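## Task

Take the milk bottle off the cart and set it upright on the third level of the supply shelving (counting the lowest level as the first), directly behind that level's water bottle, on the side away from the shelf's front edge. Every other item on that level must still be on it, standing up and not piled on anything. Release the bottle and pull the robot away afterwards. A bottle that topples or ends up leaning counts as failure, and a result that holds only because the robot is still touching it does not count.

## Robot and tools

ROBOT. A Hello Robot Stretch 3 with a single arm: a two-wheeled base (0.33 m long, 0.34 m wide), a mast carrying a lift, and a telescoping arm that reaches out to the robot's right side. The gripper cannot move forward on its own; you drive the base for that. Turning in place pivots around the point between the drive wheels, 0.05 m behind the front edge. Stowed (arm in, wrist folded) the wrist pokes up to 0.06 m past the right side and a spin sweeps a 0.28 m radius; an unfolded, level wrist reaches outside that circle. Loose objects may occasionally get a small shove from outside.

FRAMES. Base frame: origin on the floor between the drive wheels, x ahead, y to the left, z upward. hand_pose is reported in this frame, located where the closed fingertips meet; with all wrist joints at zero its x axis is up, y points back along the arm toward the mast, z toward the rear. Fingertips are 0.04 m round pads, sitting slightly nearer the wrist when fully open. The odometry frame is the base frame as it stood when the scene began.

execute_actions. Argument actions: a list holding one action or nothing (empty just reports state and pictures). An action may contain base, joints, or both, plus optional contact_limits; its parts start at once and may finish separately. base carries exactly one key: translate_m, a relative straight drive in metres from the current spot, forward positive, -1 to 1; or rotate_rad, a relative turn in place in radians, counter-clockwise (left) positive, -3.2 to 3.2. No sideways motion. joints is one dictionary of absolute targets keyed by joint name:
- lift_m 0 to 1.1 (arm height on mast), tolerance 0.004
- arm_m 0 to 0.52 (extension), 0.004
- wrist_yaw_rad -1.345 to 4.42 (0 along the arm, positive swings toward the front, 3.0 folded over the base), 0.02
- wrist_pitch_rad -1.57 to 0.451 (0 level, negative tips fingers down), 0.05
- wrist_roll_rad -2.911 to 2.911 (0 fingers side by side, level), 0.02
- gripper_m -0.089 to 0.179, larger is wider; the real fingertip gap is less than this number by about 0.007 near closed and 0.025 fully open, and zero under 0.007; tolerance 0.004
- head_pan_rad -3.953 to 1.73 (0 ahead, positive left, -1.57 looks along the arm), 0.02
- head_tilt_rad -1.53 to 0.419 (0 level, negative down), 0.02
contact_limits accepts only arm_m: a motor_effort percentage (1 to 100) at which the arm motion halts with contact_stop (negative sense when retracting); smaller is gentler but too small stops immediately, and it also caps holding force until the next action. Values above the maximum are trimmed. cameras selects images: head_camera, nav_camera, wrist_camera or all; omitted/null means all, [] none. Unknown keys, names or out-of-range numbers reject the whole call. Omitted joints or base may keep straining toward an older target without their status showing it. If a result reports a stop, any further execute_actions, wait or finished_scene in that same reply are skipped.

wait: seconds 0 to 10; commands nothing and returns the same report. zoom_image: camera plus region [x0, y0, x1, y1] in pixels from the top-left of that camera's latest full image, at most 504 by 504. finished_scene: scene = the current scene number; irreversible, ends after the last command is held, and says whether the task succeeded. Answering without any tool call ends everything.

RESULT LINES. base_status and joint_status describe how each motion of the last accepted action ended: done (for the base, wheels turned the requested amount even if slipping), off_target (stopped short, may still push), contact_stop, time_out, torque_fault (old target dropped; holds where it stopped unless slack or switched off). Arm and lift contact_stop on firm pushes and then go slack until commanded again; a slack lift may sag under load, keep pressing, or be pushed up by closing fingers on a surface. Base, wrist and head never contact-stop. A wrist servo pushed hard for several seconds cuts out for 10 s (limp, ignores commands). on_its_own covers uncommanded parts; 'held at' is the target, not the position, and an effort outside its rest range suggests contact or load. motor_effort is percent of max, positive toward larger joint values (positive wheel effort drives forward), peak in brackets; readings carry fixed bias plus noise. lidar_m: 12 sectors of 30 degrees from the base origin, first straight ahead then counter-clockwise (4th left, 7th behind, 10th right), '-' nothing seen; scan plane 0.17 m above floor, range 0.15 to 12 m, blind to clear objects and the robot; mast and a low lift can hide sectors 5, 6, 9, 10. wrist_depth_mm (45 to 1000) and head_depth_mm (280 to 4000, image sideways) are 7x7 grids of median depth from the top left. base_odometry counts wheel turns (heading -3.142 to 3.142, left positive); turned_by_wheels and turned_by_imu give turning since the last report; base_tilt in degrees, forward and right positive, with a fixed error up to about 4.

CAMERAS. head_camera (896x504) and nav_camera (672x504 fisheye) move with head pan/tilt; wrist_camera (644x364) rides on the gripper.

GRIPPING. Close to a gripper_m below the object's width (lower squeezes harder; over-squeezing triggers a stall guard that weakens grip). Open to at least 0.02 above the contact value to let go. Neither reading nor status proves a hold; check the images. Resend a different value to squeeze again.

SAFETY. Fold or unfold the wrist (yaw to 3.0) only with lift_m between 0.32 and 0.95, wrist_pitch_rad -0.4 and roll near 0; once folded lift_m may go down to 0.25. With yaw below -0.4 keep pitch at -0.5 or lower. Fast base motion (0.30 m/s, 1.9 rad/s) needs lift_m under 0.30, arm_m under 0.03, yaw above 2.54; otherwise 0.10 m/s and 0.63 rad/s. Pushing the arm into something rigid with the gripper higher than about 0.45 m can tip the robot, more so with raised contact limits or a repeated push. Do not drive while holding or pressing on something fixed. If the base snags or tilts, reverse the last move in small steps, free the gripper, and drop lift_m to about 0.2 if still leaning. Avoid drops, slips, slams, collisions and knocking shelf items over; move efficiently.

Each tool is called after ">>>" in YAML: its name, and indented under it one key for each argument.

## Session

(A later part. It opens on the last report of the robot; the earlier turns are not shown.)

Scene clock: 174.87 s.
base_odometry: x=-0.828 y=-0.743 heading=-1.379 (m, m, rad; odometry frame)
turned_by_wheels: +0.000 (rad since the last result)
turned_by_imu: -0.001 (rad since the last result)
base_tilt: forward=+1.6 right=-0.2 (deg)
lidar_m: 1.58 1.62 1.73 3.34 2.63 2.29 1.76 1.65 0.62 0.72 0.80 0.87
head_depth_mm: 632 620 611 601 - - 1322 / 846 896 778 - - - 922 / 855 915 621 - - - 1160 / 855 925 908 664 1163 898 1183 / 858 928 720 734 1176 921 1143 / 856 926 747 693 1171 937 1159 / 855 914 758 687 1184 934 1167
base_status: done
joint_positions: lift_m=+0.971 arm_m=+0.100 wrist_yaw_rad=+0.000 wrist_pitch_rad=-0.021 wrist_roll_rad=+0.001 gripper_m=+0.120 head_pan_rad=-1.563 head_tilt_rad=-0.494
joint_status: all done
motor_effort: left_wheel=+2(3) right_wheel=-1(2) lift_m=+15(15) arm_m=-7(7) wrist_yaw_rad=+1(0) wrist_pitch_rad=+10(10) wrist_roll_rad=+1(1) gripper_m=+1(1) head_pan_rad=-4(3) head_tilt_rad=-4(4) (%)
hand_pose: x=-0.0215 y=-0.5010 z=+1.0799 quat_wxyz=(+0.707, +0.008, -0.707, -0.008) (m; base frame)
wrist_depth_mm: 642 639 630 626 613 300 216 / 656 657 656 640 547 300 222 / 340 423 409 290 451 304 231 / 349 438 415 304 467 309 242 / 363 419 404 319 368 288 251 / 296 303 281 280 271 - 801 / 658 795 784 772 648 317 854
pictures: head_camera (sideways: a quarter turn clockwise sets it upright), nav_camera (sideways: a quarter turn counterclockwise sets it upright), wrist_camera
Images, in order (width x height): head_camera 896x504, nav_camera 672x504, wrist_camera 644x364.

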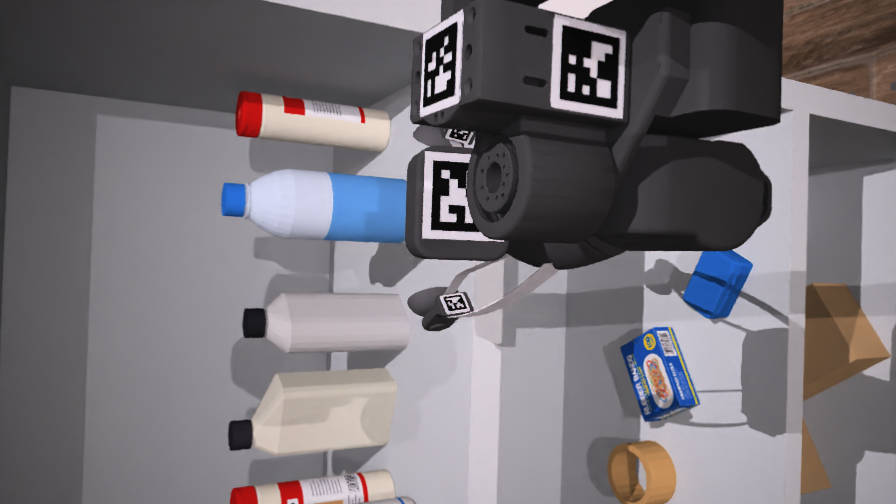

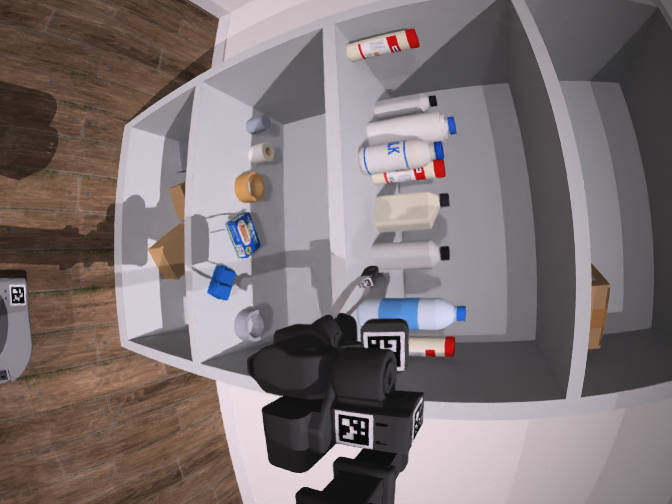

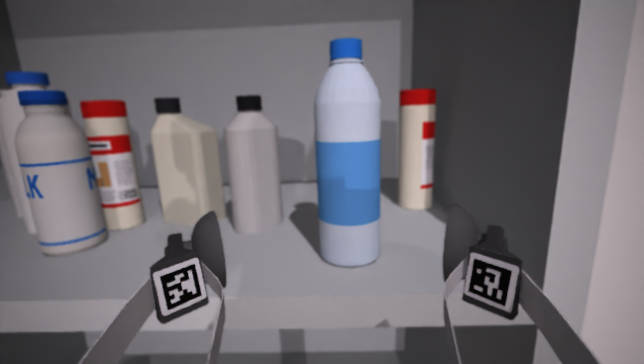

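>>> execute_actions:
  actions:
    - {"base":{"translate_m":-0.015},"joints":{"arm_m":0.295}}
  cameras: []

>>> execute_actions:
  actions:
    - {"joints":{"gripper_m":0.035}}
  cameras: []

>>> execute_actions:
  actions:
    - {"joints":{"lift_m":1.0}}
  cameras: []

>>> execute_actions:
  actions:
    - {"joints":{"arm_m":0.2}}
  cameras: ["wrist_camera"]

>>> execute_actions:
  actions:
    - {"base":{"translate_m":0.345}}
  cameras: []

>>> execute_actions:
  actions:
    - {"joints":{"arm_m":0.252}}
  cameras: []

>>> execute_actions:
  actions:
    - {"joints":{"lift_m":0.972}}

Scene clock: 182.67 s.
base_odometry: x=-0.831 y=-0.728 heading=-1.379 (m, m, rad; odometry frame)
turned_by_wheels: +0.000 (rad since the last result)
turned_by_imu: +0.000 (rad since the last result)
base_tilt: forward=+1.6 right=-0.1 (deg)
lidar_m: 1.60 1.64 1.74 3.34 2.61 2.28 1.75 1.64 0.62 0.67 0.77 0.88
head_depth_mm: 586 577 565 - 695 1482 1329 / 836 851 757 632 798 801 912 / 856 926 769 - 1166 948 1140 / 854 925 844 634 1177 945 1182 / 855 926 719 699 1181 912 1152 / 857 928 761 694 1175 934 1146 / 855 917 760 686 1178 932 1165
base_status: done
joint_positions: lift_m=+0.971 arm_m=+0.295 wrist_yaw_rad=+0.000 wrist_pitch_rad=-0.021 wrist_roll_rad=+0.001 gripper_m=+0.120 head_pan_rad=-1.563 head_tilt_rad=-0.494
joint_status: all done
motor_effort: left_wheel=+2(2) right_wheel=-1(4) lift_m=+15(15) arm_m=+4(4) wrist_yaw_rad=+0(0) wrist_pitch_rad=+10(10) wrist_roll_rad=+1(1) gripper_m=+0(0) head_pan_rad=-3(4) head_tilt_rad=-4(4) (%)
hand_pose: x=-0.0215 y=-0.6953 z=+1.0799 quat_wxyz=(+0.707, +0.007, -0.707, -0.008) (m; base frame)
wrist_depth_mm: 464 458 451 88 419 266 175 / 479 471 466 86 254 252 177 / 247 202 219 88 258 256 178 / 234 198 220 92 270 268 180 / 242 205 224 96 194 258 180 / 256 253 246 100 242 - 181 / 224 215 209 104 192 206 174
pictures: none
No camera images: the call's "cameras" was empty. Leave "cameras" out to get every camera's image.

Scene clock: 184.00 s.
base_odometry: x=-0.831 y=-0.728 heading=-1.379 (m, m, rad; odometry frame)
turned_by_wheels: +0.000 (rad since the last result)
turned_by_imu: +0.000 (rad since the last result)
base_tilt: forward=+1.6 right=-0.2 (deg)
lidar_m: 1.60 1.64 1.75 3.35 2.61 2.28 1.75 1.65 0.62 0.67 0.76 0.88
head_depth_mm: 585 577 566 - 694 1488 1330 / 837 855 757 633 796 802 910 / 853 930 768 - 1165 949 1146 / 859 929 845 632 1179 949 1182 / 856 926 718 701 1178 915 1153 / 858 929 759 693 1179 936 1150 / 856 917 764 684 1177 933 1166
base_status: not commanded
joint_positions: lift_m=+0.971 arm_m=+0.295 wrist_yaw_rad=+0.002 wrist_pitch_rad=-0.020 wrist_roll_rad=+0.001 gripper_m=+0.036 head_pan_rad=-1.563 head_tilt_rad=-0.494
joint_status: all done
motor_effort: left_wheel=+2(2) right_wheel=-2(3) lift_m=+15(15) arm_m=+4(5) wrist_yaw_rad=-2(1) wrist_pitch_rad=+11(10) wrist_roll_rad=+1(1) gripper_m=-21(98) head_pan_rad=-3(4) head_tilt_rad=-3(4) (%)
hand_pose: x=-0.0209 y=-0.6954 z=+1.0800 quat_wxyz=(+0.707, +0.008, -0.707, -0.007) (m; base frame)
wrist_depth_mm: 470 462 451 94 423 267 176 / 479 473 471 92 254 252 178 / 249 203 484 94 259 255 178 / 233 199 227 98 267 267 180 / 244 208 224 102 110 276 181 / 257 216 173 106 113 252 182 / 224 218 218 111 193 207 183
pictures: none
No camera images: the call's "cameras" was empty. Leave "cameras" out to get every camera's image.

Scene clock: 185.07 s.
base_odometry: x=-0.831 y=-0.728 heading=-1.379 (m, m, rad; odometry frame)
turned_by_wheels: +0.000 (rad since the last result)
turned_by_imu: +0.000 (rad since the last result)
base_tilt: forward=+1.6 right=-0.2 (deg)
lidar_m: 1.59 1.64 1.75 3.34 2.62 2.27 1.75 1.65 0.62 0.67 0.77 0.88
head_depth_mm: 585 577 - 624 1294 1484 1337 / 839 856 - 631 797 800 913 / 857 917 - 633 1164 946 1147 / 857 916 872 633 1177 944 1180 / 855 927 720 699 1176 911 1148 / 854 931 761 693 1185 935 1144 / 858 919 762 686 1181 931 1169
base_status: not commanded
joint_positions: lift_m=+0.999 arm_m=+0.295 wrist_yaw_rad=+0.002 wrist_pitch_rad=-0.061 wrist_roll_rad=+0.001 gripper_m=+0.036 head_pan_rad=-1.563 head_tilt_rad=-0.494
joint_status: all done
motor_effort: left_wheel=+2(2) right_wheel=-2(2) lift_m=+41(41) arm_m=+4(3) wrist_yaw_rad=+0(2) wrist_pitch_rad=+31(33) wrist_roll_rad=+1(1) gripper_m=-21(21) head_pan_rad=-5(3) head_tilt_rad=-4(4) (%)
hand_pose: x=-0.0209 y=-0.6940 z=+1.0982 quat_wxyz=(+0.707, +0.023, -0.707, -0.021) (m; base frame)
wrist_depth_mm: 458 455 448 96 435 267 176 / 474 475 464 93 278 252 177 / 256 214 486 96 258 254 179 / 236 201 227 99 270 267 179 / 247 209 225 103 111 278 181 / 268 221 174 107 113 258 182 / 246 232 234 111 212 228 183
pictures: none
No camera images: the call's "cameras" was empty. Leave "cameras" out to get every camera's image.

Scene clock: 187.00 s.
base_odometry: x=-0.831 y=-0.728 heading=-1.379 (m, m, rad; odometry frame)
turned_by_wheels: +0.000 (rad since the last result)
turned_by_imu: +0.000 (rad since the last result)
base_tilt: forward=+1.6 right=-0.2 (deg)
lidar_m: 1.60 1.63 1.74 3.35 2.62 2.27 1.74 1.65 0.62 0.67 0.76 0.88
head_depth_mm: 585 576 570 614 1306 1479 1327 / 835 854 - - 793 799 911 / 857 914 516 - 1121 948 1147 / 856 929 969 631 1168 950 1176 / 858 928 721 700 1177 914 1143 / 854 928 759 693 1176 938 1145 / 857 916 763 686 1174 935 1167
base_status: not commanded
joint_positions: lift_m=+0.999 arm_m=+0.200 wrist_yaw_rad=+0.001 wrist_pitch_rad=-0.062 wrist_roll_rad=+0.001 gripper_m=+0.036 head_pan_rad=-1.563 head_tilt_rad=-0.494
joint_status: all done
motor_effort: left_wheel=+2(2) right_wheel=-2(2) lift_m=+41(41) arm_m=-7(7) wrist_yaw_rad=-1(2) wrist_pitch_rad=+31(31) wrist_roll_rad=+1(1) gripper_m=-20(20) head_pan_rad=-4(5) head_tilt_rad=-4(3) (%)
hand_pose: x=-0.0211 y=-0.5996 z=+1.0980 quat_wxyz=(+0.707, +0.023, -0.707, -0.022) (m; base frame)
wrist_depth_mm: 536 543 533 96 474 271 178 / 564 564 559 93 346 273 179 / 344 339 295 96 345 275 181 / 338 336 294 99 363 280 182 / 351 356 303 103 111 279 183 / 317 313 196 107 113 262 184 / 247 243 239 111 214 229 184
pictures: wrist_camera
Images, in order (width x height): wrist_camera 644x364.

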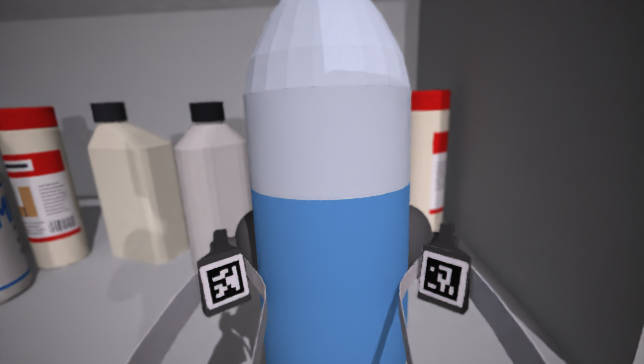

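Scene clock: 191.70 s.
base_odometry: x=-0.765 y=-1.066 heading=-1.379 (m, m, rad; odometry frame)
turned_by_wheels: +0.000 (rad since the last result)
turned_by_imu: +0.001 (rad since the last result)
base_tilt: forward=+1.6 right=-0.2 (deg)
lidar_m: 1.26 1.28 1.47 3.36 3.45 2.65 2.09 1.62 0.76 0.73 0.66 1.32
head_depth_mm: 849 921 966 723 1178 908 1166 / 848 921 - - 1172 953 1155 / 849 911 516 - 1168 941 1144 / 848 907 703 632 1171 947 1182 / 846 899 721 662 1174 940 1176 / 849 910 818 658 1169 936 1169 / 838 898 884 667 984 905 955
base_status: done
joint_positions: lift_m=+0.999 arm_m=+0.200 wrist_yaw_rad=+0.001 wrist_pitch_rad=-0.062 wrist_roll_rad=+0.001 gripper_m=+0.036 head_pan_rad=-1.563 head_tilt_rad=-0.494
joint_status: not commanded
motor_effort: left_wheel=+2(5) right_wheel=-1(3) lift_m=+41(41) arm_m=-7(7) wrist_yaw_rad=+0(1) wrist_pitch_rad=+31(31) wrist_roll_rad=+1(1) gripper_m=-20(21) head_pan_rad=-2(3) head_tilt_rad=-4(4) (%)
hand_pose: x=-0.0213 y=-0.5996 z=+1.0980 quat_wxyz=(+0.707, +0.022, -0.707, -0.022) (m; base frame)
wrist_depth_mm: 386 527 524 96 520 521 514 / 378 540 289 94 535 539 525 / 377 481 289 96 307 555 501 / 372 474 305 99 316 316 481 / 376 429 322 103 111 341 355 / 316 314 197 107 113 288 282 / 246 243 238 111 213 229 224
pictures: none
No camera images: the call's "cameras" was empty. Leave "cameras" out to get every camera's image.

Scene clock: 193.20 s.
base_odometry: x=-0.765 y=-1.066 heading=-1.379 (m, m, rad; odometry frame)
turned_by_wheels: +0.000 (rad since the last result)
turned_by_imu: +0.000 (rad since the last result)
base_tilt: forward=+1.6 right=-0.2 (deg)
lidar_m: 1.26 1.29 1.47 3.36 3.47 2.65 2.08 1.62 0.76 0.73 0.66 1.32
head_depth_mm: 848 919 - 646 1172 911 1165 / 852 919 - - 1172 958 1144 / 851 911 - - 1170 946 1143 / 849 909 710 633 1172 949 1176 / 849 899 722 663 1174 939 1180 / 848 909 820 658 1168 937 1171 / 840 897 886 669 984 904 951
base_status: not commanded
joint_positions: lift_m=+0.999 arm_m=+0.252 wrist_yaw_rad=+0.001 wrist_pitch_rad=-0.062 wrist_roll_rad=+0.001 gripper_m=+0.036 head_pan_rad=-1.563 head_tilt_rad=-0.494
joint_status: all done
motor_effort: left_wheel=+1(2) right_wheel=-1(1) lift_m=+41(41) arm_m=+4(4) wrist_yaw_rad=-1(1) wrist_pitch_rad=+31(31) wrist_roll_rad=+1(1) gripper_m=-20(20) head_pan_rad=-4(4) head_tilt_rad=-4(4) (%)
hand_pose: x=-0.0213 y=-0.6509 z=+1.0980 quat_wxyz=(+0.707, +0.022, -0.707, -0.022) (m; base frame)
wrist_depth_mm: 387 485 483 96 468 474 474 / 378 503 236 94 267 486 483 / 377 450 239 96 264 509 230 / 374 349 250 99 268 268 230 / 372 380 260 103 111 339 241 / 315 311 197 107 113 284 252 / 245 242 239 111 213 228 225
pictures: none
No camera images: the call's "cameras" was empty. Leave "cameras" out to get every camera's image.

Scene clock: 194.23 s.
base_odometry: x=-0.765 y=-1.066 heading=-1.379 (m, m, rad; odometry frame)
turned_by_wheels: +0.000 (rad since the last result)
turned_by_imu: +0.000 (rad since the last result)
base_tilt: forward=+1.6 right=-0.2 (deg)
lidar_m: 1.26 1.29 1.47 3.35 3.47 2.63 2.09 1.63 0.76 0.73 0.66 1.32
head_depth_mm: 850 920 703 - 1180 910 1167 / 849 916 734 - 1177 952 1148 / 851 913 729 - 1168 941 1145 / 851 909 708 632 1171 945 1182 / 848 900 722 662 1170 941 1175 / 849 909 820 658 1170 937 1167 / 838 902 885 668 984 909 954
base_status: not commanded
joint_positions: lift_m=+0.973 arm_m=+0.252 wrist_yaw_rad=+0.001 wrist_pitch_rad=-0.027 wrist_roll_rad=+0.001 gripper_m=+0.036 head_pan_rad=-1.563 head_tilt_rad=-0.495
joint_status: all done
motor_effort: left_wheel=+2(1) right_wheel=-1(1) lift_m=+15(37) arm_m=+4(4) wrist_yaw_rad=-1(0) wrist_pitch_rad=+14(32) wrist_roll_rad=+1(1) gripper_m=-20(20) head_pan_rad=-4(4) head_tilt_rad=-4(4) (%)
hand_pose: x=-0.0213 y=-0.6522 z=+1.0802 quat_wxyz=(+0.707, +0.010, -0.707, -0.010) (m; base frame)
wrist_depth_mm: 388 485 478 94 482 477 473 / 376 499 232 92 267 500 478 / 375 446 239 95 261 501 224 / 375 346 249 98 267 264 228 / 362 358 256 102 110 299 238 / 294 288 186 106 113 267 243 / 225 222 219 111 194 208 203
pictures: head_camera (sideways: a quarter turn clockwise sets it upright), nav_camera (sideways: a quarter turn counterclockwise sets it upright), wrist_camera
Images, in order (width x height): head_camera 896x504, nav_camera 672x504, wrist_camera 644x364.

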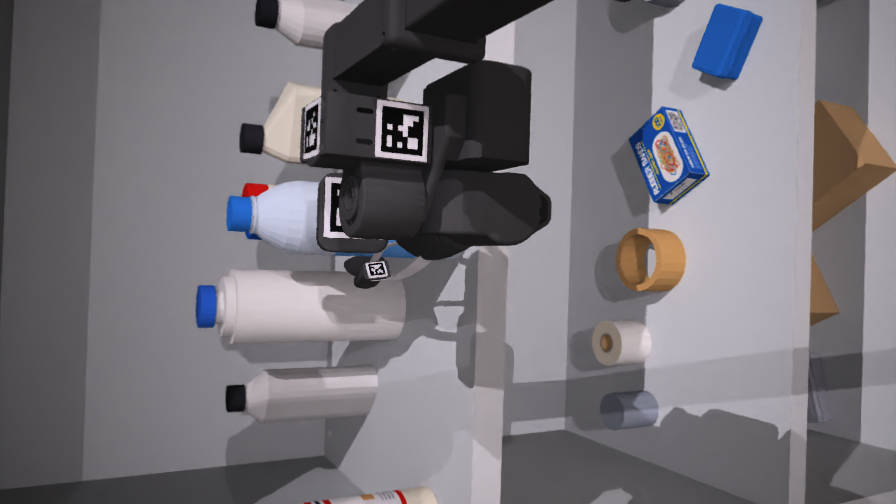

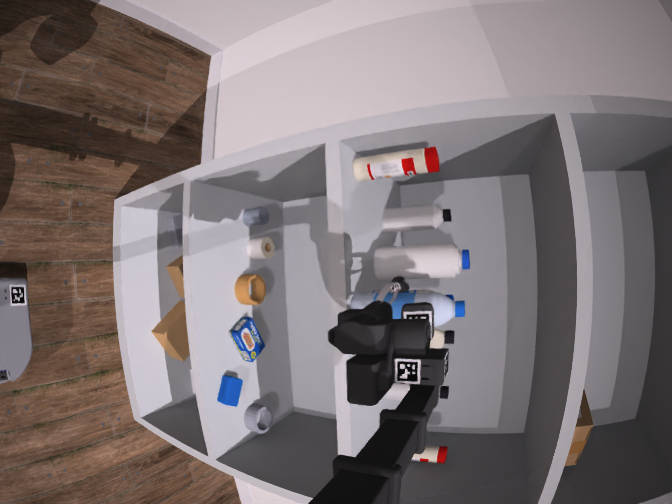

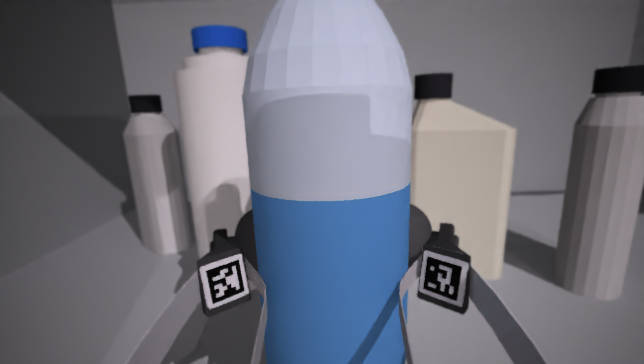

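>>> execute_actions:
  actions:
    - {"joints":{"gripper_m":0.12}}
  cameras: []

>>> execute_actions:
  actions:
    - {"joints":{"arm_m":0}}
  cameras: ["wrist_camera"]

>>> finished_scene:
  scene: 1

Scene clock: 200.83 s.
base_odometry: x=-0.765 y=-1.066 heading=-1.379 (m, m, rad; odometry frame)
turned_by_wheels: +0.000 (rad since the last result)
turned_by_imu: +0.000 (rad since the last result)
base_tilt: forward=+1.6 right=-0.2 (deg)
lidar_m: 1.26 1.29 1.46 3.37 3.45 2.63 2.09 1.62 0.76 0.73 0.66 1.32
head_depth_mm: 849 921 704 - 1179 910 1166 / 850 920 732 - 1182 953 1147 / 849 910 730 - 1165 945 1148 / 849 908 718 632 1172 947 1180 / 852 897 718 661 1173 941 1172 / 850 912 819 658 1167 935 1175 / 840 900 882 667 982 908 954
base_status: not commanded
joint_positions: lift_m=+0.973 arm_m=+0.252 wrist_yaw_rad=+0.001 wrist_pitch_rad=-0.022 wrist_roll_rad=+0.001 gripper_m=+0.120 head_pan_rad=-1.563 head_tilt_rad=-0.495
joint_status: all done
motor_effort: left_wheel=+1(1) right_wheel=-1(1) lift_m=+15(16) arm_m=+3(4) wrist_yaw_rad=+0(0) wrist_pitch_rad=+11(14) wrist_roll_rad=+1(1) gripper_m=+0(100) head_pan_rad=-2(4) head_tilt_rad=-3(4) (%)
hand_pose: x=-0.0213 y=-0.6523 z=+1.0815 quat_wxyz=(+0.707, +0.008, -0.707, -0.008) (m; base frame)
wrist_depth_mm: 389 495 483 94 476 478 475 / 376 502 235 91 265 495 490 / 374 452 240 93 262 509 226 / 374 345 249 97 269 264 228 / 362 362 257 101 196 344 239 / 297 302 267 105 245 - 241 / 227 222 219 110 195 209 206
pictures: none
No camera images: the call's "cameras" was empty. Leave "cameras" out to get every camera's image.

Scene clock: 203.90 s.
base_odometry: x=-0.765 y=-1.066 heading=-1.379 (m, m, rad; odometry frame)
turned_by_wheels: +0.000 (rad since the last result)
turned_by_imu: +0.000 (rad since the last result)
base_tilt: forward=+1.6 right=-0.2 (deg)
lidar_m: 1.26 1.29 1.47 3.37 3.48 2.64 2.08 1.62 0.76 0.73 0.66 1.32
head_depth_mm: 850 919 717 684 1187 - - / 851 922 743 683 1170 - - / 848 908 738 629 - - - / 850 908 592 624 - - 1180 / 852 898 721 680 1173 946 1177 / 850 908 820 657 1170 937 1163 / 840 900 886 669 985 906 952
base_status: not commanded
joint_positions: lift_m=+0.973 arm_m=+0.000 wrist_yaw_rad=+0.000 wrist_pitch_rad=-0.021 wrist_roll_rad=+0.001 gripper_m=+0.120 head_pan_rad=-1.563 head_tilt_rad=-0.495
joint_status: all done
motor_effort: left_wheel=+1(2) right_wheel=-1(1) lift_m=+15(15) arm_m=-7(6) wrist_yaw_rad=+1(1) wrist_pitch_rad=+10(11) wrist_roll_rad=+1(1) gripper_m=+1(1) head_pan_rad=-2(4) head_tilt_rad=-3(3) (%)
hand_pose: x=-0.0213 y=-0.4010 z=+1.0818 quat_wxyz=(+0.707, +0.008, -0.707, -0.008) (m; base frame)
wrist_depth_mm: 384 546 711 702 708 694 571 / 381 536 753 493 736 717 549 / 373 530 572 354 755 735 530 / 366 437 585 369 522 554 535 / 368 419 418 372 392 411 371 / 379 401 862 866 853 - 560 / 407 549 810 851 840 784 564
pictures: wrist_camera
Images, in order (width x height): wrist_camera 644x364.

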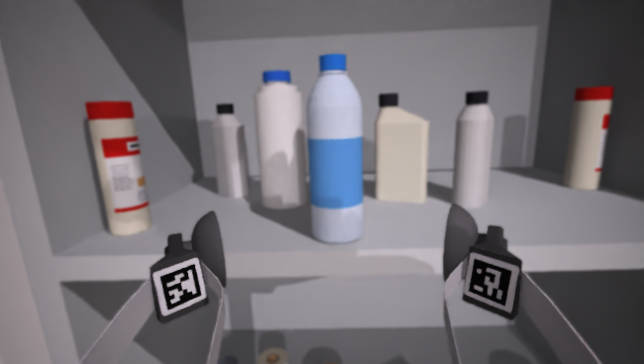

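The scene is finished: the task was done.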